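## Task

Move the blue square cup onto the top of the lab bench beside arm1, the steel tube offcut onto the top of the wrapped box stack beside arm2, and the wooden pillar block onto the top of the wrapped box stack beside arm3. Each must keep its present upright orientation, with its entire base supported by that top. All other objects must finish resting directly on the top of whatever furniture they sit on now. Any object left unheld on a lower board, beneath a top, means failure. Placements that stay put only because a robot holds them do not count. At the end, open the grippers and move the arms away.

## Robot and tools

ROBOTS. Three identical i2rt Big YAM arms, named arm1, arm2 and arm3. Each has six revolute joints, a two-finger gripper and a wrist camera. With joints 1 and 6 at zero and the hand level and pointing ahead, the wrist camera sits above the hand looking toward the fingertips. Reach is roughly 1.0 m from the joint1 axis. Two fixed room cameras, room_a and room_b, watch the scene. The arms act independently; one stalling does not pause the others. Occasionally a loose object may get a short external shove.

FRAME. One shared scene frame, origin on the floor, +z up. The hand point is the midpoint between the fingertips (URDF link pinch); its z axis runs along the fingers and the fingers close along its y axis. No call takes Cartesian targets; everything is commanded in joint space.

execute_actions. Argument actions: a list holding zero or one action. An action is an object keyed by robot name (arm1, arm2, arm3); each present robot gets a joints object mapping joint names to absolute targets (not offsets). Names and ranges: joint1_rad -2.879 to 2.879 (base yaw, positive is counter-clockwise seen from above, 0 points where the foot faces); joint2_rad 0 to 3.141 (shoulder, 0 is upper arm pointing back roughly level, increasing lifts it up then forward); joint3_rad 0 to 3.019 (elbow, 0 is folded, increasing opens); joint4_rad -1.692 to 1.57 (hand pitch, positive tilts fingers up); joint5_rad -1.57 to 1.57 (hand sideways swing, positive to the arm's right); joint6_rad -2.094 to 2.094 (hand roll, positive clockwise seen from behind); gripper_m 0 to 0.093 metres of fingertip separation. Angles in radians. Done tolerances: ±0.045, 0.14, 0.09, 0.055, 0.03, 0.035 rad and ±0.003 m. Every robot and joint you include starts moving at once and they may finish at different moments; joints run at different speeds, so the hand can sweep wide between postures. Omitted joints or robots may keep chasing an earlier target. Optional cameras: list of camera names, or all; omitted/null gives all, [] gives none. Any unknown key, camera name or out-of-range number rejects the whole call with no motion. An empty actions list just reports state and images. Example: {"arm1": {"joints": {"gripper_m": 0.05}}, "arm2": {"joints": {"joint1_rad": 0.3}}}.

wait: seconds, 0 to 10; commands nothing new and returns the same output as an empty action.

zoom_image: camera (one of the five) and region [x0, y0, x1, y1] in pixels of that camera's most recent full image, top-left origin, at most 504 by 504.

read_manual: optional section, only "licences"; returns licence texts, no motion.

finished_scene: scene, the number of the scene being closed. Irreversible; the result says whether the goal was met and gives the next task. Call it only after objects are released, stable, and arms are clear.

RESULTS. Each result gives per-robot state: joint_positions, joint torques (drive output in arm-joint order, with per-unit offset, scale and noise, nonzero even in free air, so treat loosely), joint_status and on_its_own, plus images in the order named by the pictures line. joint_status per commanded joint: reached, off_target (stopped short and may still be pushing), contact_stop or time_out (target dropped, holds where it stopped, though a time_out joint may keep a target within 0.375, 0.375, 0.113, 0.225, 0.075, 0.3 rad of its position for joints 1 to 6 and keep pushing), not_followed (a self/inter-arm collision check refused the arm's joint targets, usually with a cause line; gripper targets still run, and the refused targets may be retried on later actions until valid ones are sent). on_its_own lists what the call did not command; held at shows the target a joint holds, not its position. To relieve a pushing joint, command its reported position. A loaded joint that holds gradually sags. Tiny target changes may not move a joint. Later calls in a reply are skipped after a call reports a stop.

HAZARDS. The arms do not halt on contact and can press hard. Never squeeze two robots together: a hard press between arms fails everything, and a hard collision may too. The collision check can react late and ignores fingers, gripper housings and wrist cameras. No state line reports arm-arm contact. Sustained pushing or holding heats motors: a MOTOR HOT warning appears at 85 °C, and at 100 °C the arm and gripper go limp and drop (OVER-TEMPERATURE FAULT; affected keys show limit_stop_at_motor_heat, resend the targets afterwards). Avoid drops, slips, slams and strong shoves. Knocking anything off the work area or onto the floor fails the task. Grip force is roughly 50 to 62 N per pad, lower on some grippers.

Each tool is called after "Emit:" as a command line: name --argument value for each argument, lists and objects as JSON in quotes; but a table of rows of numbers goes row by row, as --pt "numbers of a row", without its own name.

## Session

Emit:
execute_actions --actions '[]'

Scene clock: 0.00 s.
Joint torques (N m, as the arm reports them, + toward a larger angle): no reading
arm1.joint_positions: joint1_rad=-0.357 joint2_rad=+0.480 joint3_rad=+1.723 joint4_rad=-1.428 joint5_rad=-0.069 joint6_rad=-0.719 gripper_m=+0.095
arm1.joint_status: not commanded
arm1.hand: x=+1.2234 y=-0.4808 z=+1.6079 quat_wxyz=(-0.636, +0.536, -0.554, -0.041) (m; scene frame)
arm2.joint_positions: joint1_rad=-0.397 joint2_rad=+0.455 joint3_rad=+1.403 joint4_rad=-1.382 joint5_rad=+0.267 joint6_rad=+0.076 gripper_m=+0.094
arm2.joint_status: not commanded
arm2.hand: x=-1.0853 y=+0.8229 z=+1.4252 quat_wxyz=(-0.069, -0.826, -0.149, +0.539) (m; scene frame)
arm3.joint_positions: joint1_rad=+0.318 joint2_rad=+0.346 joint3_rad=+1.580 joint4_rad=-1.177 joint5_rad=+0.284 joint6_rad=+0.744 gripper_m=+0.094
arm3.joint_status: not commanded
arm3.hand: x=-0.2354 y=-0.2519 z=+1.6117 quat_wxyz=(-0.145, +0.396, -0.565, -0.710) (m; scene frame)
pictures: arm1_cam_wrist, arm2_cam_wrist, arm3_cam_wrist, room_a, room_b
Images, in order (width x height): arm1_cam_wrist 504x504, arm2_cam_wrist 504x504, arm3_cam_wrist 504x504, room_a 504x504, room_b 504x504.

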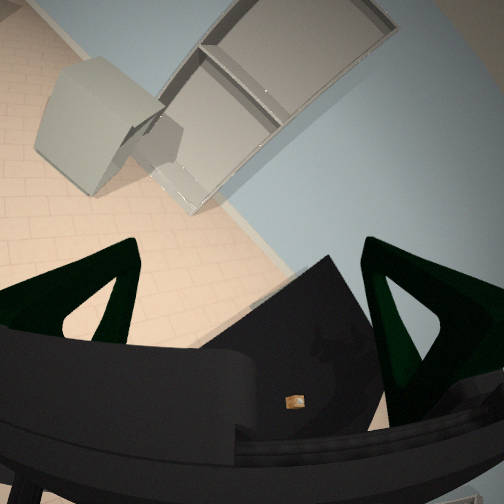

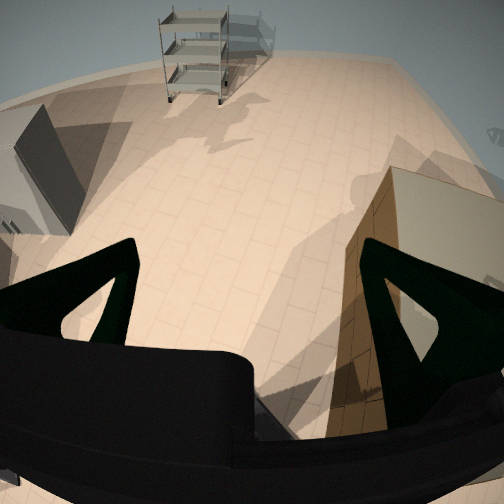

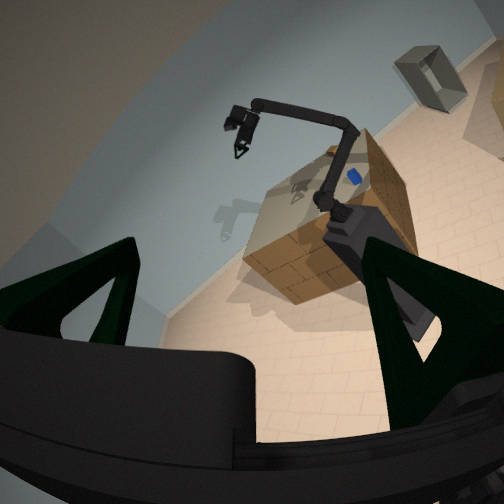

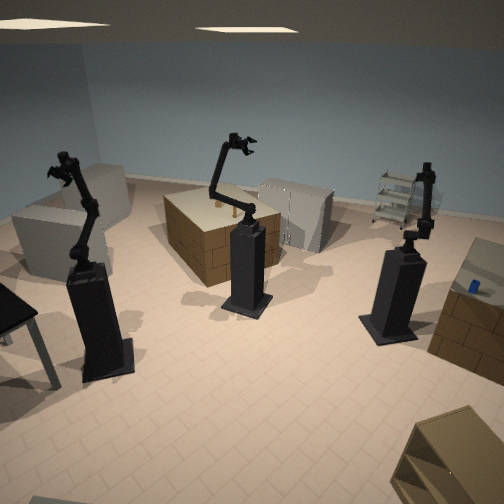

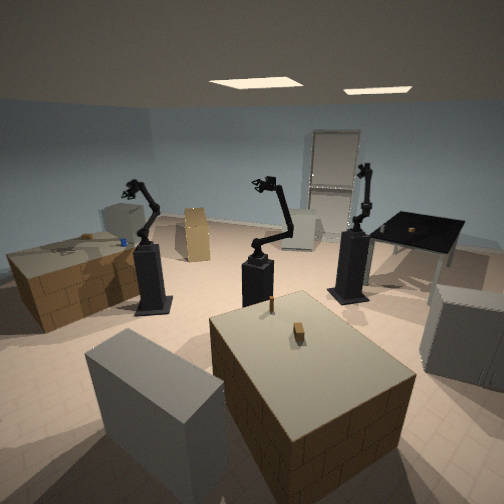

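Emit:
execute_actions --actions '[{"arm1":{"joints":{"joint1_rad":-1.3,"joint2_rad":1.7,"joint3_rad":1.6,"joint4_rad":-1.26,"joint5_rad":0,"joint6_rad":0}},"arm2":{"joints":{"joint1_rad":-2.4,"joint2_rad":1.7,"joint3_rad":1.6,"joint4_rad":-1.26,"joint5_rad":0,"joint6_rad":0}},"arm3":{"joints":{"joint1_rad":0.121,"joint2_rad":2.17,"joint3_rad":0.81,"joint4_rad":1.37,"joint5_rad":0,"joint6_rad":0}}}]' --cameras '["arm1_cam_wrist","arm2_cam_wrist","room_a","room_b"]'

Scene clock: 7.67 s.
Joint torques (N m, as the arm reports them, + toward a larger angle): arm1=[ -0.74 -13.43   9.2    1.     0.     0.16] | arm2=[  1.32 -16.89   9.53   0.68   0.01   0.02] | arm3=[ -0.38 -13.95   4.04   2.2   -0.35  -0.05]
arm1.joint_positions: joint1_rad=-1.306 joint2_rad=+1.687 joint3_rad=+1.593 joint4_rad=-1.258 joint5_rad=-0.001 joint6_rad=-0.007 gripper_m=+0.095
arm1.joint_status: all done
arm1.hand: x=+1.7278 y=-0.6513 z=+1.1480 quat_wxyz=(-0.107, -0.088, -0.990, +0.011) (m; scene frame)
arm2.joint_positions: joint1_rad=-2.402 joint2_rad=+1.719 joint3_rad=+1.579 joint4_rad=-1.258 joint5_rad=+0.002 joint6_rad=+0.010 gripper_m=+0.094
arm2.joint_status: all done
arm2.hand: x=-1.0261 y=+1.4306 z=+1.0608 quat_wxyz=(+0.059, -0.757, +0.647, +0.067) (m; scene frame)
arm3.joint_positions: joint1_rad=+0.126 joint2_rad=+2.175 joint3_rad=+0.799 joint4_rad=+1.351 joint5_rad=+0.005 joint6_rad=+0.007 gripper_m=+0.094
arm3.joint_status: all done
arm3.hand: x=-0.5294 y=+0.2109 z=+0.9345 quat_wxyz=(-0.355, +0.616, -0.369, -0.599) (m; scene frame)
pictures: arm1_cam_wrist, arm2_cam_wrist, room_a, room_b
Images, in order (width x height): arm1_cam_wrist 504x504, arm2_cam_wrist 504x504, room_a 504x504, room_b 504x504.

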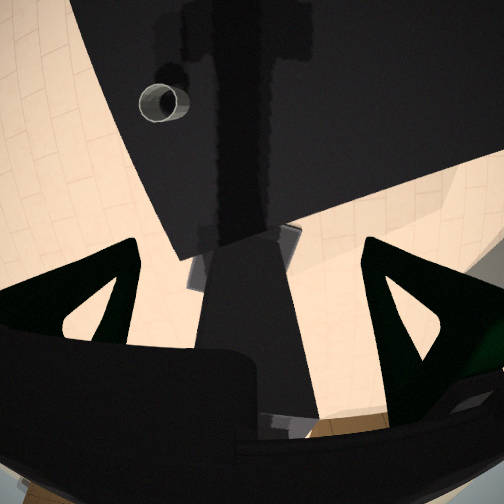

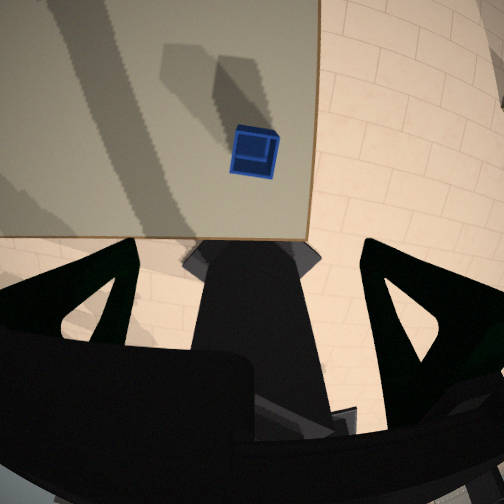

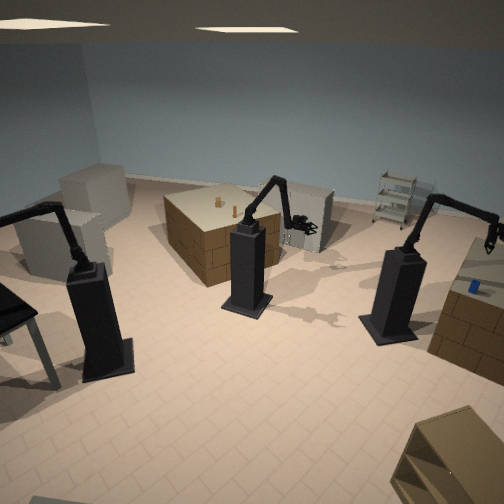

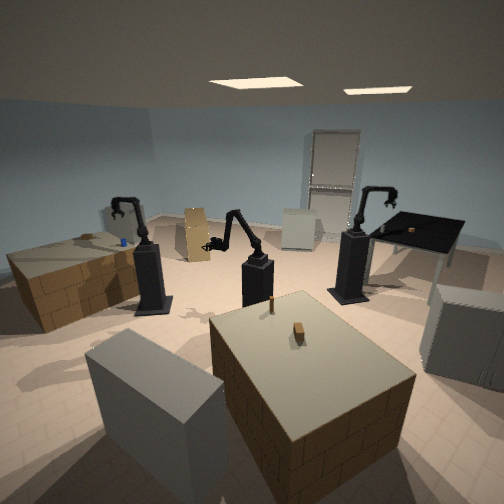

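Emit:
execute_actions --actions '[{"arm1":{"joints":{"joint1_rad":-1.12,"joint2_rad":2.15,"joint3_rad":1.75,"joint4_rad":-0.95}},"arm2":{"joints":{"joint2_rad":2.0,"joint3_rad":1.42,"joint4_rad":-0.78,"joint6_rad":0.16}}}]' --cameras '["arm1_cam_wrist","arm2_cam_wrist"]'

Scene clock: 14.27 s.
Joint torques (N m, as the arm reports them, + toward a larger angle): arm1=[ -1.17 -21.13   9.53   1.25  -0.02   0.14] | arm2=[  0.55 -18.39   8.68   1.35   0.04   0.26] | arm3=[ -0.41 -13.91   4.04   2.18  -0.35  -0.05]
arm1.joint_positions: joint1_rad=-1.120 joint2_rad=+2.168 joint3_rad=+1.730 joint4_rad=-0.959 joint5_rad=-0.001 joint6_rad=-0.006 gripper_m=+0.095
arm1.joint_status: all done
arm1.hand: x=+1.8493 y=-0.5464 z=+0.9253 quat_wxyz=(-0.085, +0.004, -0.996, +0.001) (m; scene frame)
arm2.joint_positions: joint1_rad=-2.402 joint2_rad=+2.018 joint3_rad=+1.393 joint4_rad=-0.794 joint5_rad=+0.002 joint6_rad=+0.147 gripper_m=+0.094
arm2.joint_status: all done
arm2.hand: x=-1.0304 y=+1.4597 z=+0.8374 quat_wxyz=(+0.048, -0.712, +0.698, +0.062) (m; scene frame)
arm3.joint_positions: joint1_rad=+0.126 joint2_rad=+2.175 joint3_rad=+0.799 joint4_rad=+1.351 joint5_rad=+0.005 joint6_rad=+0.007 gripper_m=+0.094
arm3.joint_status: not commanded
arm3.hand: x=-0.5294 y=+0.2109 z=+0.9345 quat_wxyz=(-0.355, +0.616, -0.369, -0.599) (m; scene frame)
pictures: arm1_cam_wrist, arm2_cam_wrist
Images, in order (width x height): arm1_cam_wrist 504x504, arm2_cam_wrist 504x504.

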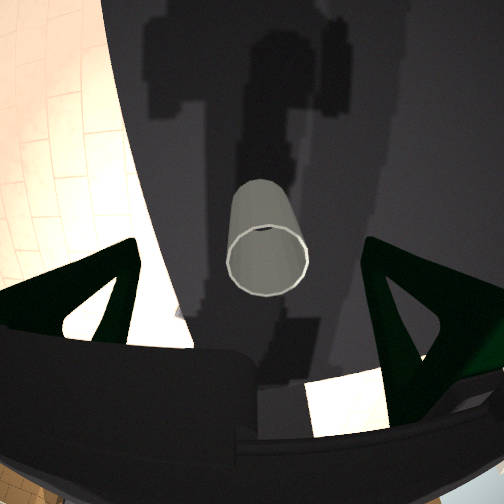

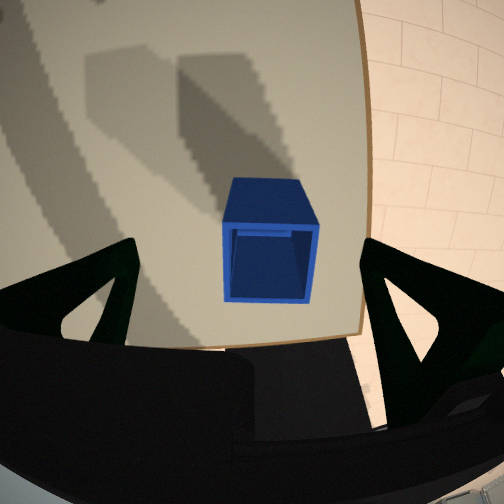

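Emit:
execute_actions --actions '[{"arm1":{"joints":{"joint1_rad":1.84,"joint2_rad":1.3}},"arm2":{"joints":{"joint1_rad":-2.435,"joint2_rad":2.07,"joint3_rad":1.275,"joint4_rad":-0.56}}}]' --cameras '["arm2_cam_wrist"]'

Scene clock: 23.70 s.
Joint torques (N m, as the arm reports them, + toward a larger angle): arm1=[ -1.05 -10.29  10.62   2.1   -0.01   0.14] | arm2=[ -0.09 -16.75   6.54   1.56   0.02   0.26] | arm3=[ -0.39 -13.9    4.03   2.2   -0.35  -0.05]
arm1.joint_positions: joint1_rad=+1.844 joint2_rad=+1.307 joint3_rad=+1.730 joint4_rad=-0.944 joint5_rad=-0.001 joint6_rad=-0.004 gripper_m=+0.095
arm1.joint_status: all done
arm1.hand: x=+0.6301 y=-0.4492 z=+1.4762 quat_wxyz=(-0.044, +0.861, -0.075, -0.501) (m; scene frame)
arm2.joint_positions: joint1_rad=-2.426 joint2_rad=+2.072 joint3_rad=+1.263 joint4_rad=-0.574 joint5_rad=+0.002 joint6_rad=+0.148 gripper_m=+0.094
arm2.joint_status: all done
arm2.hand: x=-1.0137 y=+1.4418 z=+0.7734 quat_wxyz=(+0.059, -0.702, +0.705, +0.076) (m; scene frame)
arm3.joint_positions: joint1_rad=+0.126 joint2_rad=+2.175 joint3_rad=+0.799 joint4_rad=+1.351 joint5_rad=+0.005 joint6_rad=+0.007 gripper_m=+0.094
arm3.joint_status: not commanded
arm3.hand: x=-0.5294 y=+0.2109 z=+0.9345 quat_wxyz=(-0.355, +0.616, -0.369, -0.599) (m; scene frame)
pictures: arm2_cam_wrist
Images, in order (width x height): arm2_cam_wrist 504x504.

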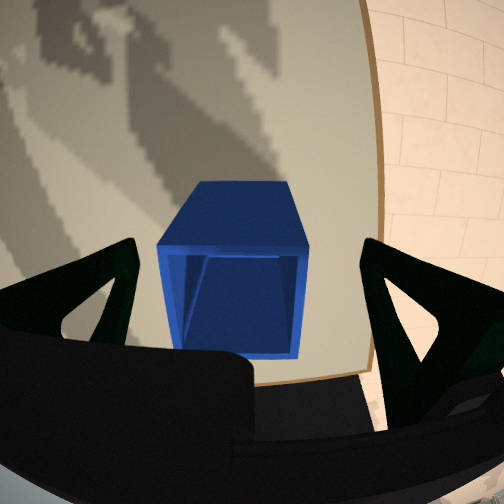

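Emit:
execute_actions --actions '[{"arm2":{"joints":{"joint1_rad":-2.4,"joint3_rad":1.205,"joint4_rad":-0.54}}}]' --cameras '["arm2_cam_wrist"]'

Scene clock: 27.43 s.
Joint torques (N m, as the arm reports them, + toward a larger angle): arm1=[-1.44 -9.95 10.59  2.12 -0.01  0.13] | arm2=[  1.61 -16.47   5.82   1.38   0.06   0.24] | arm3=[ -0.4  -13.93   4.04   2.19  -0.35  -0.05]
arm1.joint_positions: joint1_rad=+1.844 joint2_rad=+1.307 joint3_rad=+1.730 joint4_rad=-0.944 joint5_rad=-0.001 joint6_rad=-0.004 gripper_m=+0.095
arm1.joint_status: not commanded
arm1.hand: x=+0.6301 y=-0.4492 z=+1.4762 quat_wxyz=(-0.044, +0.861, -0.075, -0.501) (m; scene frame)
arm2.joint_positions: joint1_rad=-2.412 joint2_rad=+2.072 joint3_rad=+1.196 joint4_rad=-0.551 joint5_rad=+0.002 joint6_rad=+0.148 gripper_m=+0.094
arm2.joint_status: all done
arm2.hand: x=-1.0168 y=+1.4111 z=+0.7543 quat_wxyz=(+0.046, -0.708, +0.702, +0.059) (m; scene frame)
arm3.joint_positions: joint1_rad=+0.126 joint2_rad=+2.175 joint3_rad=+0.799 joint4_rad=+1.351 joint5_rad=+0.005 joint6_rad=+0.007 gripper_m=+0.094
arm3.joint_status: not commanded
arm3.hand: x=-0.5294 y=+0.2109 z=+0.9345 quat_wxyz=(-0.355, +0.616, -0.369, -0.599) (m; scene frame)
pictures: arm2_cam_wrist
Images, in order (width x height): arm2_cam_wrist 504x504.

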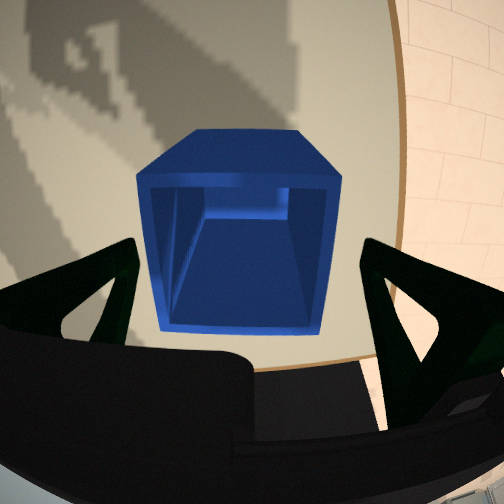

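Emit:
execute_actions --actions '[{"arm2":{"joints":{"gripper_m":0.035}}}]' --cameras '[]'

Emit:
execute_actions --actions '[{"arm2":{"joints":{"joint2_rad":1.93,"joint3_rad":1.72,"joint4_rad":-1.18}}}]' --cameras '[]'

Emit:
execute_actions --actions '[{"arm2":{"joints":{"joint1_rad":1.104,"joint6_rad":0}}}]' --cameras '["arm2_cam_wrist","arm3_cam_wrist"]'

Scene clock: 34.40 s.
Joint torques (N m, as the arm reports them, + toward a larger angle): arm1=[-1.52 -9.91 10.6   2.1   0.    0.13] | arm2=[  1.93 -16.19   5.89   1.23   0.06   0.26] | arm3=[ -0.37 -13.93   4.05   2.2   -0.35  -0.05]
arm1.joint_positions: joint1_rad=+1.844 joint2_rad=+1.307 joint3_rad=+1.730 joint4_rad=-0.944 joint5_rad=-0.001 joint6_rad=-0.004 gripper_m=+0.095
arm1.joint_status: not commanded
arm1.hand: x=+0.6301 y=-0.4492 z=+1.4762 quat_wxyz=(-0.044, +0.861, -0.075, -0.501) (m; scene frame)
arm2.joint_positions: joint1_rad=-2.412 joint2_rad=+2.072 joint3_rad=+1.196 joint4_rad=-0.551 joint5_rad=+0.001 joint6_rad=+0.148 gripper_m=+0.053
arm2.joint_status: gripper_m off_target (ended at +0.053, target +0.035)
arm2.hand: x=-1.0169 y=+1.4111 z=+0.7543 quat_wxyz=(+0.046, -0.708, +0.702, +0.059) (m; scene frame)
arm3.joint_positions: joint1_rad=+0.126 joint2_rad=+2.175 joint3_rad=+0.799 joint4_rad=+1.351 joint5_rad=+0.005 joint6_rad=+0.007 gripper_m=+0.094
arm3.joint_status: not commanded
arm3.hand: x=-0.5294 y=+0.2109 z=+0.9345 quat_wxyz=(-0.355, +0.616, -0.369, -0.599) (m; scene frame)
pictures: none
No camera images: the call's "cameras" was empty. Leave "cameras" out to get every camera's image.

Scene clock: 35.70 s.
Joint torques (N m, as the arm reports them, + toward a larger angle): arm1=[-1.4  -9.91 10.57  2.1   0.    0.13] | arm2=[  1.84 -17.53  10.05   0.31   0.03   0.2 ] | arm3=[ -0.42 -13.89   4.04   2.19  -0.35  -0.05]
arm1.joint_positions: joint1_rad=+1.844 joint2_rad=+1.307 joint3_rad=+1.730 joint4_rad=-0.944 joint5_rad=-0.001 joint6_rad=-0.004 gripper_m=+0.095
arm1.joint_status: not commanded
arm1.hand: x=+0.6301 y=-0.4492 z=+1.4762 quat_wxyz=(-0.044, +0.861, -0.075, -0.501) (m; scene frame)
arm2.joint_positions: joint1_rad=-2.412 joint2_rad=+1.921 joint3_rad=+1.691 joint4_rad=-1.170 joint5_rad=+0.001 joint6_rad=+0.148 gripper_m=+0.053
arm2.joint_status: all done
arm2.hand: x=-1.0307 y=+1.4947 z=+0.9950 quat_wxyz=(+0.053, -0.707, +0.701, +0.069) (m; scene frame)
arm3.joint_positions: joint1_rad=+0.126 joint2_rad=+2.175 joint3_rad=+0.799 joint4_rad=+1.351 joint5_rad=+0.005 joint6_rad=+0.007 gripper_m=+0.094
arm3.joint_status: not commanded
arm3.hand: x=-0.5294 y=+0.2109 z=+0.9345 quat_wxyz=(-0.355, +0.616, -0.369, -0.599) (m; scene frame)
pictures: none
No camera images: the call's "cameras" was empty. Leave "cameras" out to get every camera's image.

Scene clock: 38.57 s.
Joint torques (N m, as the arm reports them, + toward a larger angle): arm1=[-1.48 -9.94 10.58  2.11  0.    0.13] | arm2=[  0.41 -17.88  10.03   0.26   0.15   0.01] | arm3=[ -0.37 -13.93   4.05   2.19  -0.35  -0.05]
arm1.joint_positions: joint1_rad=+1.844 joint2_rad=+1.307 joint3_rad=+1.730 joint4_rad=-0.944 joint5_rad=-0.001 joint6_rad=-0.004 gripper_m=+0.095
arm1.joint_status: not commanded
arm1.hand: x=+0.6301 y=-0.4492 z=+1.4762 quat_wxyz=(-0.044, +0.861, -0.075, -0.501) (m; scene frame)
arm2.joint_positions: joint1_rad=+1.116 joint2_rad=+1.932 joint3_rad=+1.691 joint4_rad=-1.170 joint5_rad=-0.002 joint6_rad=+0.011 gripper_m=+0.053
arm2.joint_status: all done
arm2.hand: x=-0.6080 y=+0.3349 z=+0.9827 quat_wxyz=(-0.069, -0.495, -0.866, +0.035) (m; scene frame)
arm3.joint_positions: joint1_rad=+0.126 joint2_rad=+2.175 joint3_rad=+0.799 joint4_rad=+1.351 joint5_rad=+0.005 joint6_rad=+0.007 gripper_m=+0.094
arm3.joint_status: not commanded
arm3.hand: x=-0.5294 y=+0.2109 z=+0.9345 quat_wxyz=(-0.355, +0.616, -0.369, -0.599) (m; scene frame)
pictures: arm2_cam_wrist, arm3_cam_wrist
Images, in order (width x height): arm2_cam_wrist 504x504, arm3_cam_wrist 504x504.

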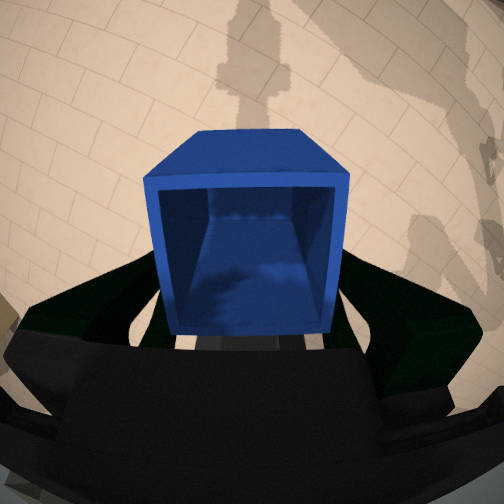

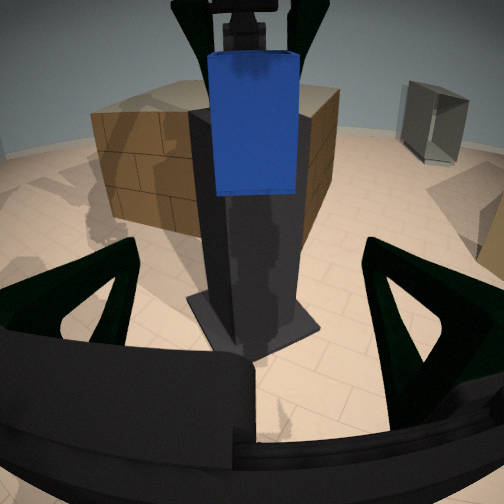

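Emit:
execute_actions --actions '[{"arm3":{"joints":{"joint2_rad":2.32,"joint3_rad":1.25,"joint4_rad":1.085}}}]' --cameras '["arm2_cam_wrist","arm3_cam_wrist"]'

Emit:
execute_actions --actions '[{"arm3":{"joints":{"gripper_m":0.035,"joint2_rad":2.305,"joint4_rad":1.11}}}]' --cameras '["arm2_cam_wrist","arm3_cam_wrist"]'

Scene clock: 44.60 s.
Joint torques (N m, as the arm reports them, + toward a larger angle): arm1=[ -1.4  -10.04  10.56   2.12  -0.01   0.13] | arm2=[  0.3  -17.74   9.97   0.24   0.14   0.01] | arm3=[ -0.37 -17.46   6.79   1.27  -0.35  -0.05]
arm1.joint_positions: joint1_rad=+1.844 joint2_rad=+1.307 joint3_rad=+1.730 joint4_rad=-0.944 joint5_rad=-0.001 joint6_rad=-0.004 gripper_m=+0.095
arm1.joint_status: not commanded
arm1.hand: x=+0.6301 y=-0.4492 z=+1.4762 quat_wxyz=(-0.044, +0.861, -0.075, -0.501) (m; scene frame)
arm2.joint_positions: joint1_rad=+1.116 joint2_rad=+1.932 joint3_rad=+1.691 joint4_rad=-1.170 joint5_rad=-0.002 joint6_rad=+0.011 gripper_m=+0.053
arm2.joint_status: not commanded
arm2.hand: x=-0.6080 y=+0.3349 z=+0.9827 quat_wxyz=(-0.069, -0.495, -0.866, +0.035) (m; scene frame)
arm3.joint_positions: joint1_rad=+0.126 joint2_rad=+2.318 joint3_rad=+1.231 joint4_rad=+1.094 joint5_rad=+0.005 joint6_rad=+0.007 gripper_m=+0.094
arm3.joint_status: all done
arm3.hand: x=-0.5966 y=+0.3336 z=+0.9366 quat_wxyz=(-0.360, +0.606, -0.363, -0.609) (m; scene frame)
pictures: arm2_cam_wrist, arm3_cam_wrist
Images, in order (width x height): arm2_cam_wrist 504x504, arm3_cam_wrist 504x504.

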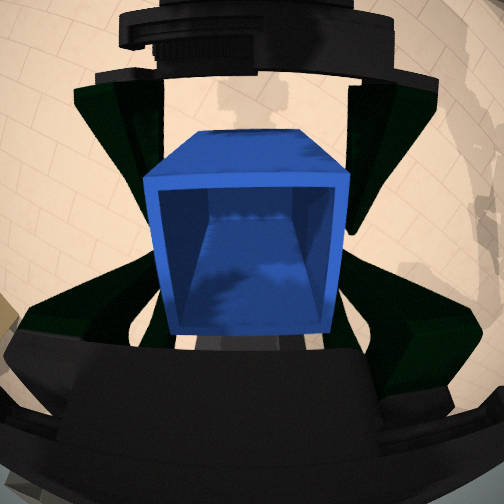

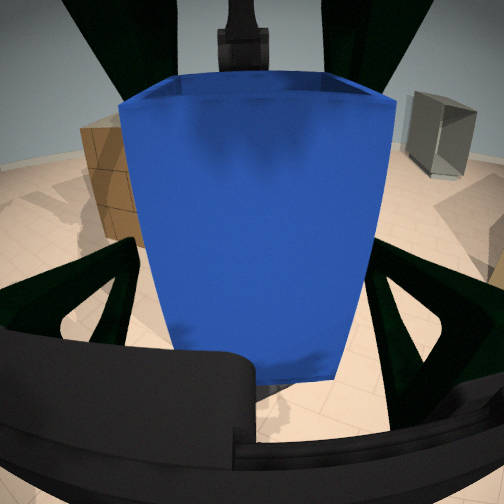

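Scene clock: 45.23 s.
Joint torques (N m, as the arm reports them, + toward a larger angle): arm1=[-1.44 -9.99 10.57  2.11 -0.01  0.14] | arm2=[  0.14 -17.53  10.03   0.27  -0.06   0.02] | arm3=[ -0.32 -18.64   6.85   2.1   -0.24   0.01]
arm1.joint_positions: joint1_rad=+1.844 joint2_rad=+1.307 joint3_rad=+1.730 joint4_rad=-0.944 joint5_rad=-0.001 joint6_rad=-0.004 gripper_m=+0.095
arm1.joint_status: not commanded
arm1.hand: x=+0.6301 y=-0.4492 z=+1.4762 quat_wxyz=(-0.044, +0.861, -0.075, -0.501) (m; scene frame)
arm2.joint_positions: joint1_rad=+1.116 joint2_rad=+1.932 joint3_rad=+1.691 joint4_rad=-1.170 joint5_rad=+0.003 joint6_rad=+0.009 gripper_m=+0.053
arm2.joint_status: not commanded
arm2.hand: x=-0.6093 y=+0.3342 z=+0.9827 quat_wxyz=(-0.068, -0.495, -0.866, +0.037) (m; scene frame)
arm3.joint_positions: joint1_rad=+0.124 joint2_rad=+2.318 joint3_rad=+1.231 joint4_rad=+1.094 joint5_rad=+0.002 joint6_rad=+0.002 gripper_m=+0.053
arm3.joint_status: gripper_m off_target (ended at +0.053, target +0.035); the others done
arm3.hand: x=-0.5963 y=+0.3338 z=+0.9366 quat_wxyz=(-0.361, +0.607, -0.361, -0.608) (m; scene frame)
pictures: arm2_cam_wrist, arm3_cam_wrist
Images, in order (width x height): arm2_cam_wrist 504x504, arm3_cam_wrist 504x504.

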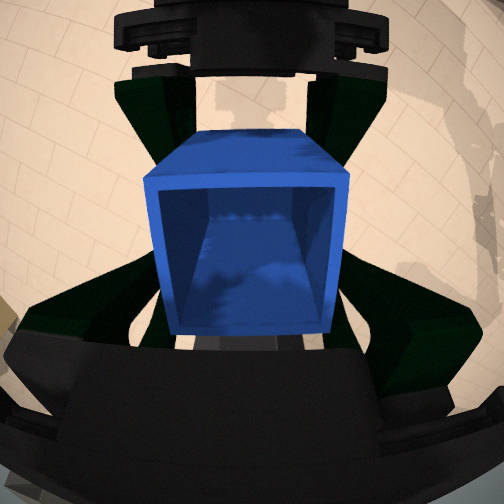

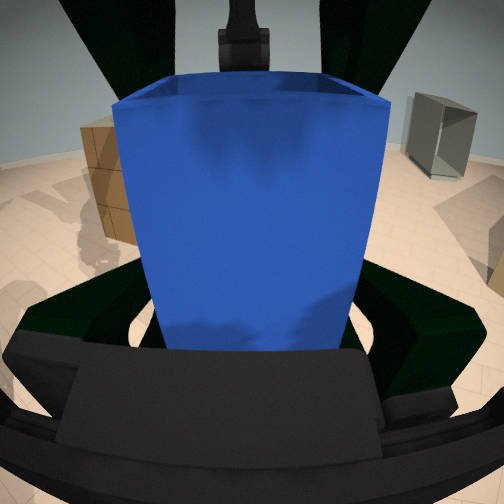

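Emit:
execute_actions --actions '[{"arm2":{"joints":{"gripper_m":0.093}}}]' --cameras '[]'

Emit:
execute_actions --actions '[{"arm2":{"joints":{"joint2_rad":1.55}}}]' --cameras '[]'

Emit:
execute_actions --actions '[{"arm3":{"joints":{"joint1_rad":-2.095}},"arm1":{"joints":{"joint2_rad":1.96,"joint3_rad":1.9,"joint4_rad":-1.3}}}]' --cameras '["arm1_cam_wrist"]'

Scene clock: 53.17 s.
Joint torques (N m, as the arm reports them, + toward a larger angle): arm1=[-1.41 -9.96 10.54  2.1  -0.01  0.13] | arm2=[  0.13 -18.1   10.04   0.28   0.     0.03] | arm3=[ -0.41 -18.67   6.95   2.11  -0.24   0.01]
arm1.joint_positions: joint1_rad=+1.844 joint2_rad=+1.307 joint3_rad=+1.730 joint4_rad=-0.944 joint5_rad=-0.001 joint6_rad=-0.004 gripper_m=+0.095
arm1.joint_status: not commanded
arm1.hand: x=+0.6301 y=-0.4492 z=+1.4762 quat_wxyz=(-0.044, +0.861, -0.075, -0.501) (m; scene frame)
arm2.joint_positions: joint1_rad=+1.116 joint2_rad=+1.932 joint3_rad=+1.691 joint4_rad=-1.170 joint5_rad=+0.003 joint6_rad=+0.009 gripper_m=+0.093
arm2.joint_status: all done
arm2.hand: x=-0.6093 y=+0.3342 z=+0.9827 quat_wxyz=(-0.068, -0.494, -0.866, +0.037) (m; scene frame)
arm3.joint_positions: joint1_rad=+0.124 joint2_rad=+2.318 joint3_rad=+1.231 joint4_rad=+1.094 joint5_rad=+0.002 joint6_rad=+0.002 gripper_m=+0.053
arm3.joint_status: not commanded
arm3.hand: x=-0.5963 y=+0.3338 z=+0.9366 quat_wxyz=(-0.361, +0.607, -0.361, -0.608) (m; scene frame)
pictures: none
No camera images: the call's "cameras" was empty. Leave "cameras" out to get every camera's image.

Scene clock: 54.67 s.
Joint torques (N m, as the arm reports them, + toward a larger angle): arm1=[ -1.4  -10.    10.58   2.13   0.     0.14] | arm2=[  0.06 -13.56   9.09   1.16  -0.02   0.03] | arm3=[ -0.29 -18.69   6.86   2.09  -0.24   0.01]
arm1.joint_positions: joint1_rad=+1.844 joint2_rad=+1.307 joint3_rad=+1.730 joint4_rad=-0.944 joint5_rad=-0.001 joint6_rad=-0.004 gripper_m=+0.095
arm1.joint_status: not commanded
arm1.hand: x=+0.6301 y=-0.4492 z=+1.4762 quat_wxyz=(-0.044, +0.861, -0.075, -0.501) (m; scene frame)
arm2.joint_positions: joint1_rad=+1.116 joint2_rad=+1.548 joint3_rad=+1.710 joint4_rad=-1.172 joint5_rad=+0.003 joint6_rad=+0.009 gripper_m=+0.093
arm2.joint_status: all done
arm2.hand: x=-0.6303 y=+0.3672 z=+1.2201 quat_wxyz=(-0.240, -0.477, -0.835, +0.134) (m; scene frame)
arm3.joint_positions: joint1_rad=+0.124 joint2_rad=+2.318 joint3_rad=+1.231 joint4_rad=+1.094 joint5_rad=+0.002 joint6_rad=+0.002 gripper_m=+0.053
arm3.joint_status: not commanded
arm3.hand: x=-0.5963 y=+0.3338 z=+0.9366 quat_wxyz=(-0.361, +0.607, -0.361, -0.608) (m; scene frame)
pictures: none
No camera images: the call's "cameras" was empty. Leave "cameras" out to get every camera's image.

Scene clock: 57.07 s.
Joint torques (N m, as the arm reports them, + toward a larger angle): arm1=[ -1.47 -19.67  10.1    0.81   0.     0.13] | arm2=[  0.02 -13.65   9.13   1.23   0.02   0.02] | arm3=[  0.26 -18.63   6.01   2.08  -0.19   0.01]
arm1.joint_positions: joint1_rad=+1.844 joint2_rad=+1.979 joint3_rad=+1.881 joint4_rad=-1.296 joint5_rad=-0.001 joint6_rad=-0.004 gripper_m=+0.095
arm1.joint_status: all done
arm1.hand: x=+0.5229 y=-0.4309 z=+1.0999 quat_wxyz=(-0.006, +0.992, -0.086, -0.090) (m; scene frame)
arm2.joint_positions: joint1_rad=+1.116 joint2_rad=+1.548 joint3_rad=+1.710 joint4_rad=-1.172 joint5_rad=+0.003 joint6_rad=+0.009 gripper_m=+0.093
arm2.joint_status: not commanded
arm2.hand: x=-0.6303 y=+0.3672 z=+1.2201 quat_wxyz=(-0.240, -0.477, -0.835, +0.134) (m; scene frame)
arm3.joint_positions: joint1_rad=-2.098 joint2_rad=+2.318 joint3_rad=+1.244 joint4_rad=+1.094 joint5_rad=+0.000 joint6_rad=+0.002 gripper_m=+0.053
arm3.joint_status: all done
arm3.hand: x=+0.5123 y=-0.4416 z=+0.9493 quat_wxyz=(-0.713, -0.053, -0.697, +0.055) (m; scene frame)
pictures: arm1_cam_wrist
Images, in order (width x height): arm1_cam_wrist 504x504.

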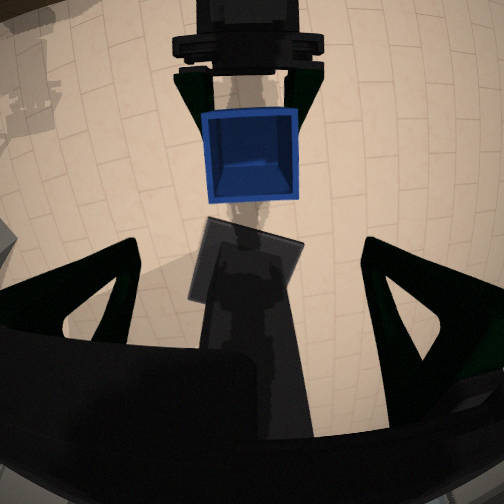

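Emit:
execute_actions --actions '[{"arm1":{"joints":{"joint2_rad":2.075,"joint3_rad":1.745,"joint4_rad":-1.085}}}]' --cameras '["arm1_cam_wrist","arm3_cam_wrist"]'

Scene clock: 61.57 s.
Joint torques (N m, as the arm reports them, + toward a larger angle): arm1=[ -1.44 -18.65   8.37   1.34   0.     0.13] | arm2=[ -0.12 -13.35   9.1    1.08  -0.02   0.04] | arm3=[  0.17 -18.75   6.04   2.08  -0.18   0.01]
arm1.joint_positions: joint1_rad=+1.844 joint2_rad=+2.070 joint3_rad=+1.744 joint4_rad=-1.094 joint5_rad=-0.001 joint6_rad=-0.004 gripper_m=+0.095
arm1.joint_status: all done
arm1.hand: x=+0.5192 y=-0.4305 z=+0.9930 quat_wxyz=(-0.005, +0.993, -0.086, -0.076) (m; scene frame)
arm2.joint_positions: joint1_rad=+1.116 joint2_rad=+1.548 joint3_rad=+1.710 joint4_rad=-1.172 joint5_rad=+0.003 joint6_rad=+0.009 gripper_m=+0.093
arm2.joint_status: not commanded
arm2.hand: x=-0.6303 y=+0.3672 z=+1.2201 quat_wxyz=(-0.240, -0.477, -0.835, +0.134) (m; scene frame)
arm3.joint_positions: joint1_rad=-2.098 joint2_rad=+2.318 joint3_rad=+1.244 joint4_rad=+1.094 joint5_rad=+0.000 joint6_rad=+0.002 gripper_m=+0.053
arm3.joint_status: not commanded
arm3.hand: x=+0.5123 y=-0.4416 z=+0.9493 quat_wxyz=(-0.713, -0.053, -0.697, +0.055) (m; scene frame)
pictures: arm1_cam_wrist, arm3_cam_wrist
Images, in order (width x height): arm1_cam_wrist 504x504, arm3_cam_wrist 504x504.

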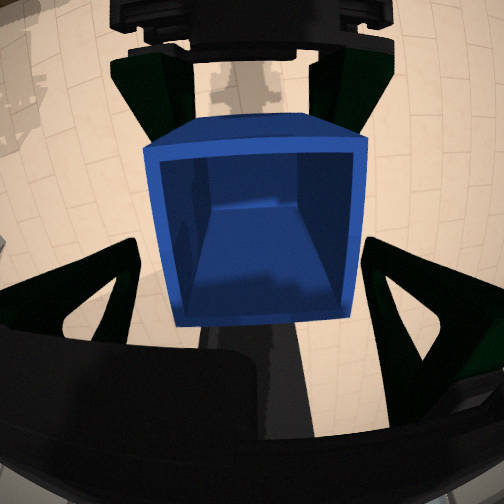

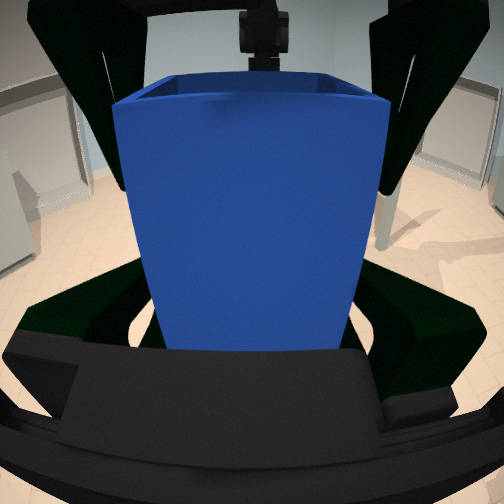

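Fine; grip.

Emit:
execute_actions --actions '[{"arm1":{"joints":{"gripper_m":0.035,"joint2_rad":2.06}}}]' --cameras '["arm1_cam_wrist"]'

Scene clock: 64.03 s.
Joint torques (N m, as the arm reports them, + toward a larger angle): arm1=[ -1.07 -19.69   8.41   1.37  -0.09   0.14] | arm2=[ -0.12 -13.42   9.14   1.11  -0.02   0.04] | arm3=[  0.56 -18.92   6.03   2.06  -0.34   0.  ]
arm1.joint_positions: joint1_rad=+1.843 joint2_rad=+2.070 joint3_rad=+1.744 joint4_rad=-1.094 joint5_rad=+0.001 joint6_rad=-0.006 gripper_m=+0.053
arm1.joint_status: gripper_m off_target (ended at +0.053, target +0.035); the others done
arm1.hand: x=+0.5193 y=-0.4294 z=+0.9930 quat_wxyz=(-0.006, +0.993, -0.086, -0.076) (m; scene frame)
arm2.joint_positions: joint1_rad=+1.116 joint2_rad=+1.548 joint3_rad=+1.710 joint4_rad=-1.172 joint5_rad=+0.003 joint6_rad=+0.009 gripper_m=+0.093
arm2.joint_status: not commanded
arm2.hand: x=-0.6303 y=+0.3672 z=+1.2201 quat_wxyz=(-0.240, -0.477, -0.835, +0.134) (m; scene frame)
arm3.joint_positions: joint1_rad=-2.099 joint2_rad=+2.318 joint3_rad=+1.244 joint4_rad=+1.094 joint5_rad=+0.005 joint6_rad=+0.002 gripper_m=+0.053
arm3.joint_status: not commanded
arm3.hand: x=+0.5120 y=-0.4430 z=+0.9495 quat_wxyz=(-0.713, -0.055, -0.696, +0.056) (m; scene frame)
pictures: arm1_cam_wrist
Images, in order (width x height): arm1_cam_wrist 504x504.

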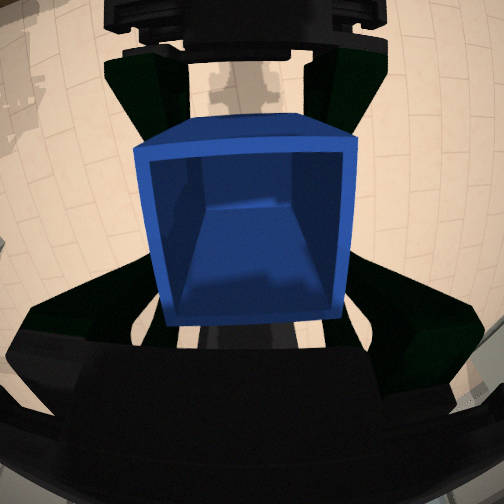

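Emit:
execute_actions --actions '[{"arm3":{"joints":{"gripper_m":0.093}}}]' --cameras '[]'

Emit:
execute_actions --actions '[{"arm3":{"joints":{"joint2_rad":2.17,"joint3_rad":0.8,"joint4_rad":1.36}}}]' --cameras '[]'

Emit:
execute_actions --actions '[{"arm1":{"joints":{"joint1_rad":-1.36}}}]' --cameras '[]'

Emit:
execute_actions --actions '[{"arm1":{"joints":{"joint2_rad":2.35,"joint3_rad":1.95,"joint4_rad":-0.97}}}]' --cameras '["arm1_cam_wrist","room_b"]'

Emit:
zoom_image --camera "room_b" --region '[360, 195, 430, 250]'

Scene clock: 74.37 s.
Joint torques (N m, as the arm reports them, + toward a larger angle): arm1=[ -1.27 -19.06   8.37   1.33  -0.09   0.14] | arm2=[  0.05 -13.52   9.14   1.05   0.01   0.03] | arm3=[  0.19 -18.97   6.05   2.05  -0.35   0.01]
arm1.joint_positions: joint1_rad=+1.843 joint2_rad=+2.070 joint3_rad=+1.744 joint4_rad=-1.094 joint5_rad=+0.001 joint6_rad=-0.006 gripper_m=+0.053
arm1.joint_status: not commanded
arm1.hand: x=+0.5193 y=-0.4294 z=+0.9930 quat_wxyz=(-0.006, +0.993, -0.086, -0.076) (m; scene frame)
arm2.joint_positions: joint1_rad=+1.116 joint2_rad=+1.548 joint3_rad=+1.710 joint4_rad=-1.172 joint5_rad=+0.003 joint6_rad=+0.009 gripper_m=+0.093
arm2.joint_status: not commanded
arm2.hand: x=-0.6303 y=+0.3672 z=+1.2201 quat_wxyz=(-0.240, -0.477, -0.835, +0.134) (m; scene frame)
arm3.joint_positions: joint1_rad=-2.099 joint2_rad=+2.318 joint3_rad=+1.244 joint4_rad=+1.094 joint5_rad=+0.005 joint6_rad=+0.002 gripper_m=+0.093
arm3.joint_status: all done
arm3.hand: x=+0.5121 y=-0.4430 z=+0.9497 quat_wxyz=(-0.714, -0.055, -0.696, +0.056) (m; scene frame)
pictures: none
No camera images: the call's "cameras" was empty. Leave "cameras" out to get every camera's image.

Scene clock: 75.53 s.
Joint torques (N m, as the arm reports them, + toward a larger angle): arm1=[ -1.35 -19.54   8.34   1.34  -0.09   0.14] | arm2=[  0.21 -13.62   9.13   1.09  -0.01   0.01] | arm3=[  0.18 -13.2    3.75   2.14  -0.34   0.  ]
arm1.joint_positions: joint1_rad=+1.843 joint2_rad=+2.070 joint3_rad=+1.744 joint4_rad=-1.094 joint5_rad=+0.001 joint6_rad=-0.006 gripper_m=+0.053
arm1.joint_status: not commanded
arm1.hand: x=+0.5193 y=-0.4294 z=+0.9930 quat_wxyz=(-0.006, +0.993, -0.086, -0.076) (m; scene frame)
arm2.joint_positions: joint1_rad=+1.116 joint2_rad=+1.548 joint3_rad=+1.710 joint4_rad=-1.172 joint5_rad=+0.003 joint6_rad=+0.009 gripper_m=+0.093
arm2.joint_status: not commanded
arm2.hand: x=-0.6303 y=+0.3672 z=+1.2201 quat_wxyz=(-0.240, -0.477, -0.835, +0.134) (m; scene frame)
arm3.joint_positions: joint1_rad=-2.099 joint2_rad=+2.169 joint3_rad=+0.793 joint4_rad=+1.343 joint5_rad=+0.005 joint6_rad=+0.002 gripper_m=+0.093
arm3.joint_status: all done
arm3.hand: x=+0.3676 y=-0.4208 z=+0.9397 quat_wxyz=(-0.695, -0.056, -0.715, +0.055) (m; scene frame)
pictures: none
No camera images: the call's "cameras" was empty. Leave "cameras" out to get every camera's image.

Scene clock: 78.43 s.
Joint torques (N m, as the arm reports them, + toward a larger angle): arm1=[ -1.47 -19.42   8.39   0.72  -0.12   0.13] | arm2=[  0.2  -13.31   9.2    1.14  -0.02   0.01] | arm3=[  0.2  -13.49   3.83   2.11  -0.34   0.  ]
arm1.joint_positions: joint1_rad=-1.363 joint2_rad=+2.070 joint3_rad=+1.744 joint4_rad=-1.079 joint5_rad=+0.002 joint6_rad=-0.004 gripper_m=+0.053
arm1.joint_status: all done
arm1.hand: x=+1.8156 y=-0.7072 z=+0.9900 quat_wxyz=(-0.080, -0.118, -0.990, +0.012) (m; scene frame)
arm2.joint_positions: joint1_rad=+1.116 joint2_rad=+1.548 joint3_rad=+1.710 joint4_rad=-1.172 joint5_rad=+0.003 joint6_rad=+0.009 gripper_m=+0.093
arm2.joint_status: not commanded
arm2.hand: x=-0.6303 y=+0.3672 z=+1.2201 quat_wxyz=(-0.240, -0.477, -0.835, +0.134) (m; scene frame)
arm3.joint_positions: joint1_rad=-2.099 joint2_rad=+2.169 joint3_rad=+0.793 joint4_rad=+1.343 joint5_rad=+0.005 joint6_rad=+0.002 gripper_m=+0.093
arm3.joint_status: not commanded
arm3.hand: x=+0.3676 y=-0.4208 z=+0.9397 quat_wxyz=(-0.695, -0.056, -0.715, +0.055) (m; scene frame)
pictures: none
No camera images: the call's "cameras" was empty. Leave "cameras" out to get every camera's image.

Scene clock: 80.03 s.
Joint torques (N m, as the arm reports them, + toward a larger angle): arm1=[ -0.9  -22.01  10.63   1.01  -0.11   0.13] | arm2=[  0.05 -13.43   9.15   1.12  -0.01  -0.01] | arm3=[  0.23 -13.44   3.82   2.1   -0.34   0.01]
arm1.joint_positions: joint1_rad=-1.363 joint2_rad=+2.357 joint3_rad=+1.909 joint4_rad=-0.972 joint5_rad=+0.002 joint6_rad=-0.004 gripper_m=+0.053
arm1.joint_status: all done
arm1.hand: x=+1.8677 y=-0.7204 z=+0.8657 quat_wxyz=(-0.073, -0.119, -0.990, +0.011) (m; scene frame)
arm2.joint_positions: joint1_rad=+1.116 joint2_rad=+1.548 joint3_rad=+1.710 joint4_rad=-1.172 joint5_rad=+0.003 joint6_rad=+0.009 gripper_m=+0.093
arm2.joint_status: not commanded
arm2.hand: x=-0.6303 y=+0.3672 z=+1.2201 quat_wxyz=(-0.240, -0.477, -0.835, +0.134) (m; scene frame)
arm3.joint_positions: joint1_rad=-2.099 joint2_rad=+2.169 joint3_rad=+0.793 joint4_rad=+1.343 joint5_rad=+0.005 joint6_rad=+0.002 gripper_m=+0.093
arm3.joint_status: not commanded
arm3.hand: x=+0.3676 y=-0.4208 z=+0.9397 quat_wxyz=(-0.695, -0.056, -0.715, +0.055) (m; scene frame)
pictures: arm1_cam_wrist, room_b
Images, in order (width x height): arm1_cam_wrist 504x504, room_b 504x504.

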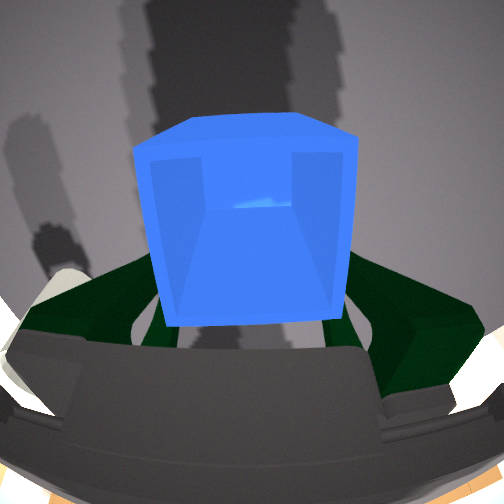

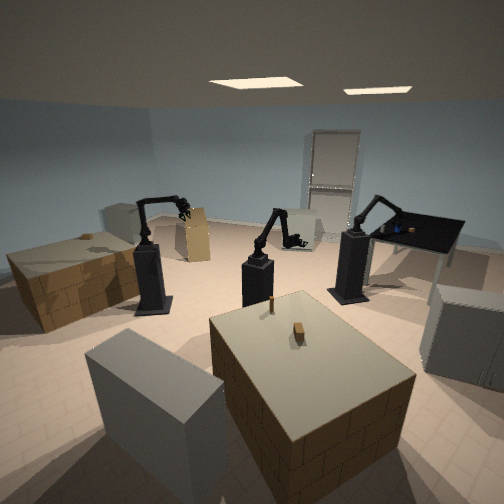

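Region (360, 195, 430, 250) of room_b's 504x504 image, scaled by 7.200, with more detail than that image has; it fills the top 396 rows of this view, and the rest is white.

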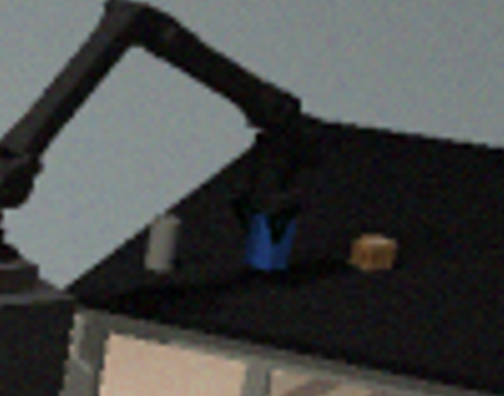

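Emit:
execute_actions --actions '[{"arm1":{"joints":{"joint2_rad":2.425,"joint4_rad":-0.93}}}]' --cameras '["arm1_cam_wrist","room_b"]'

Emit:
zoom_image --camera "room_b" --region '[360, 195, 430, 250]'

Scene clock: 83.77 s.
Joint torques (N m, as the arm reports them, + toward a larger angle): arm1=[ -0.87 -19.47  10.55   1.4   -0.12   0.13] | arm2=[  0.14 -13.52   9.2    1.13  -0.01   0.01] | arm3=[  0.22 -13.48   3.81   2.12  -0.34   0.  ]
arm1.joint_positions: joint1_rad=-1.363 joint2_rad=+2.397 joint3_rad=+1.909 joint4_rad=-0.941 joint5_rad=+0.002 joint6_rad=-0.004 gripper_m=+0.053
arm1.joint_status: all done
arm1.hand: x=+1.8671 y=-0.7204 z=+0.8389 quat_wxyz=(-0.069, -0.119, -0.990, +0.011) (m; scene frame)
arm2.joint_positions: joint1_rad=+1.116 joint2_rad=+1.548 joint3_rad=+1.710 joint4_rad=-1.172 joint5_rad=+0.003 joint6_rad=+0.009 gripper_m=+0.093
arm2.joint_status: not commanded
arm2.hand: x=-0.6303 y=+0.3672 z=+1.2201 quat_wxyz=(-0.240, -0.477, -0.835, +0.134) (m; scene frame)
arm3.joint_positions: joint1_rad=-2.099 joint2_rad=+2.169 joint3_rad=+0.793 joint4_rad=+1.343 joint5_rad=+0.005 joint6_rad=+0.002 gripper_m=+0.093
arm3.joint_status: not commanded
arm3.hand: x=+0.3676 y=-0.4208 z=+0.9397 quat_wxyz=(-0.695, -0.056, -0.715, +0.055) (m; scene frame)
pictures: arm1_cam_wrist, room_b
Images, in order (width x height): arm1_cam_wrist 504x504, room_b 504x504.

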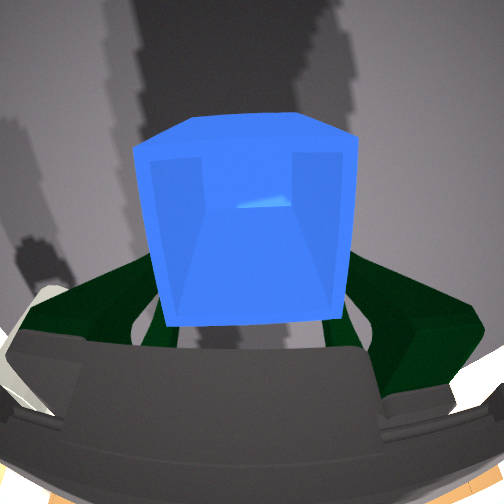

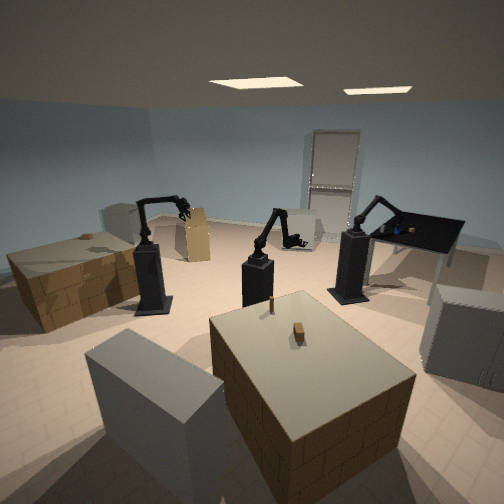

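Region (360, 195, 430, 250) of room_b's 504x504 image, scaled by 7.200, with more detail than that image has; it fills the top 396 rows of this view, and the rest is white.

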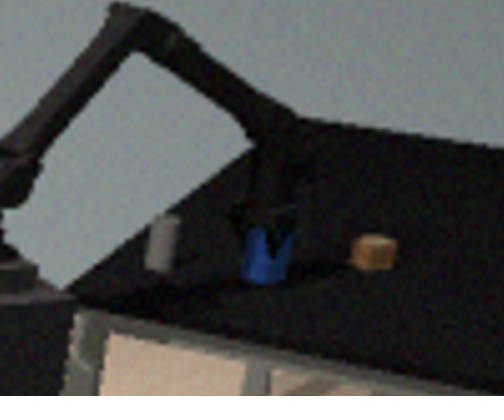

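Test contact.

Emit:
execute_actions --actions '[{"arm1":{"joints":{"joint2_rad":2.455}}}]' --cameras '["arm1_cam_wrist"]'

Scene clock: 87.37 s.
Joint torques (N m, as the arm reports them, + toward a larger angle): arm1=[ -0.96 -17.78  10.59   1.26  -0.1    0.14] | arm2=[  0.09 -13.42   9.15   1.17  -0.02   0.  ] | arm3=[  0.25 -13.44   3.82   2.11  -0.34   0.01]
arm1.joint_positions: joint1_rad=-1.363 joint2_rad=+2.403 joint3_rad=+1.909 joint4_rad=-0.937 joint5_rad=+0.001 joint6_rad=-0.004 gripper_m=+0.053
arm1.joint_status: all done
arm1.hand: x=+1.8667 y=-0.7201 z=+0.8351 quat_wxyz=(-0.068, -0.119, -0.991, +0.010) (m; scene frame)
arm2.joint_positions: joint1_rad=+1.116 joint2_rad=+1.548 joint3_rad=+1.710 joint4_rad=-1.172 joint5_rad=+0.003 joint6_rad=+0.009 gripper_m=+0.093
arm2.joint_status: not commanded
arm2.hand: x=-0.6303 y=+0.3672 z=+1.2201 quat_wxyz=(-0.240, -0.477, -0.835, +0.134) (m; scene frame)
arm3.joint_positions: joint1_rad=-2.099 joint2_rad=+2.169 joint3_rad=+0.793 joint4_rad=+1.343 joint5_rad=+0.005 joint6_rad=+0.002 gripper_m=+0.093
arm3.joint_status: not commanded
arm3.hand: x=+0.3676 y=-0.4208 z=+0.9397 quat_wxyz=(-0.695, -0.056, -0.715, +0.055) (m; scene frame)
pictures: arm1_cam_wrist
Images, in order (width x height): arm1_cam_wrist 504x504.

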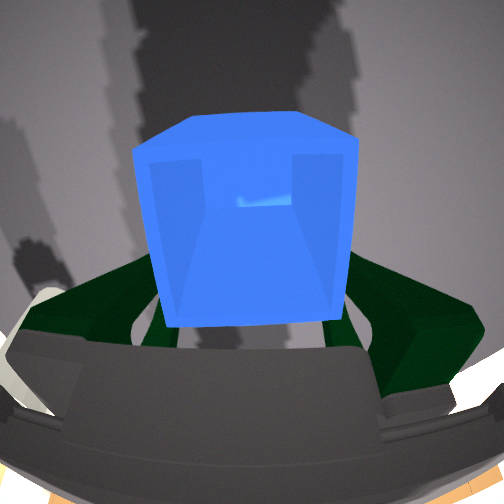

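Emit:
execute_actions --actions '[{"arm1":{"joints":{"joint2_rad":2.4,"gripper_m":0.093}}}]' --cameras '[]'

Emit:
execute_actions --actions '[{"arm1":{"joints":{"joint2_rad":2.2,"joint4_rad":-1.05}}}]' --cameras '[]'

Emit:
execute_actions --actions '[{"arm1":{"joints":{"joint1_rad":-1.135,"joint2_rad":2.135,"joint3_rad":1.55,"joint4_rad":-0.825}}}]' --cameras '["arm1_cam_wrist"]'

Scene clock: 93.03 s.
Joint torques (N m, as the arm reports them, + toward a larger angle): arm1=[ -0.92 -21.71  10.5    1.27  -0.08   0.12] | arm2=[  0.2  -13.48   9.26   1.18   0.02   0.  ] | arm3=[  0.25 -13.45   3.83   2.12  -0.34   0.01]
arm1.joint_positions: joint1_rad=-1.363 joint2_rad=+2.403 joint3_rad=+1.909 joint4_rad=-0.937 joint5_rad=+0.001 joint6_rad=-0.004 gripper_m=+0.093
arm1.joint_status: all done
arm1.hand: x=+1.8667 y=-0.7201 z=+0.8351 quat_wxyz=(-0.068, -0.119, -0.991, +0.010) (m; scene frame)
arm2.joint_positions: joint1_rad=+1.116 joint2_rad=+1.548 joint3_rad=+1.710 joint4_rad=-1.172 joint5_rad=+0.003 joint6_rad=+0.009 gripper_m=+0.093
arm2.joint_status: not commanded
arm2.hand: x=-0.6303 y=+0.3672 z=+1.2201 quat_wxyz=(-0.240, -0.477, -0.835, +0.134) (m; scene frame)
arm3.joint_positions: joint1_rad=-2.099 joint2_rad=+2.169 joint3_rad=+0.793 joint4_rad=+1.343 joint5_rad=+0.005 joint6_rad=+0.002 gripper_m=+0.093
arm3.joint_status: not commanded
arm3.hand: x=+0.3676 y=-0.4208 z=+0.9397 quat_wxyz=(-0.695, -0.056, -0.715, +0.055) (m; scene frame)
pictures: none
No camera images: the call's "cameras" was empty. Leave "cameras" out to get every camera's image.

Scene clock: 94.17 s.
Joint torques (N m, as the arm reports them, + toward a larger angle): arm1=[ -0.92 -18.2   10.61   0.91  -0.09   0.13] | arm2=[  0.22 -13.23   9.22   1.13  -0.01   0.02] | arm3=[  0.21 -13.47   3.8    2.13  -0.34   0.01]
arm1.joint_positions: joint1_rad=-1.363 joint2_rad=+2.173 joint3_rad=+1.923 joint4_rad=-1.043 joint5_rad=+0.001 joint6_rad=-0.004 gripper_m=+0.093
arm1.joint_status: all done
arm1.hand: x=+1.8783 y=-0.7226 z=+0.9970 quat_wxyz=(-0.135, -0.118, -0.984, +0.018) (m; scene frame)
arm2.joint_positions: joint1_rad=+1.116 joint2_rad=+1.548 joint3_rad=+1.710 joint4_rad=-1.172 joint5_rad=+0.003 joint6_rad=+0.009 gripper_m=+0.093
arm2.joint_status: not commanded
arm2.hand: x=-0.6303 y=+0.3672 z=+1.2201 quat_wxyz=(-0.240, -0.477, -0.835, +0.134) (m; scene frame)
arm3.joint_positions: joint1_rad=-2.099 joint2_rad=+2.169 joint3_rad=+0.793 joint4_rad=+1.343 joint5_rad=+0.005 joint6_rad=+0.002 gripper_m=+0.093
arm3.joint_status: not commanded
arm3.hand: x=+0.3676 y=-0.4208 z=+0.9397 quat_wxyz=(-0.695, -0.056, -0.715, +0.055) (m; scene frame)
pictures: none
No camera images: the call's "cameras" was empty. Leave "cameras" out to get every camera's image.

Scene clock: 95.60 s.
Joint torques (N m, as the arm reports them, + toward a larger angle): arm1=[ -0.27 -18.69   7.25   1.34   0.01   0.13] | arm2=[  0.3  -13.75   9.08   1.16  -0.01   0.02] | arm3=[  0.22 -13.47   3.82   2.11  -0.34   0.  ]
arm1.joint_positions: joint1_rad=-1.143 joint2_rad=+2.137 joint3_rad=+1.549 joint4_rad=-0.835 joint5_rad=-0.001 joint6_rad=-0.004 gripper_m=+0.093
arm1.joint_status: all done
arm1.hand: x=+1.8061 y=-0.5610 z=+0.8828 quat_wxyz=(-0.072, -0.009, -0.997, +0.001) (m; scene frame)
arm2.joint_positions: joint1_rad=+1.116 joint2_rad=+1.548 joint3_rad=+1.710 joint4_rad=-1.172 joint5_rad=+0.003 joint6_rad=+0.009 gripper_m=+0.093
arm2.joint_status: not commanded
arm2.hand: x=-0.6303 y=+0.3672 z=+1.2201 quat_wxyz=(-0.240, -0.477, -0.835, +0.134) (m; scene frame)
arm3.joint_positions: joint1_rad=-2.099 joint2_rad=+2.169 joint3_rad=+0.793 joint4_rad=+1.343 joint5_rad=+0.005 joint6_rad=+0.002 gripper_m=+0.093
arm3.joint_status: not commanded
arm3.hand: x=+0.3676 y=-0.4208 z=+0.9397 quat_wxyz=(-0.695, -0.056, -0.715, +0.055) (m; scene frame)
pictures: arm1_cam_wrist
Images, in order (width x height): arm1_cam_wrist 504x504.

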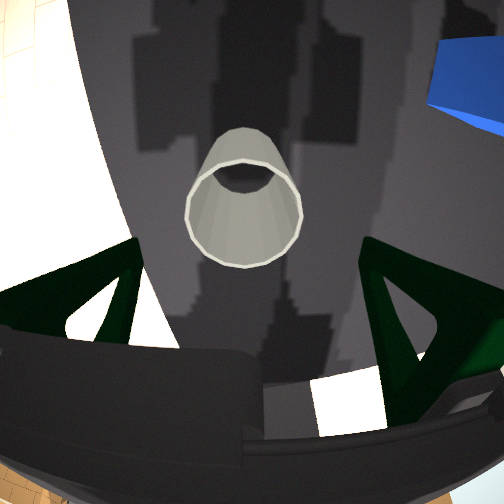

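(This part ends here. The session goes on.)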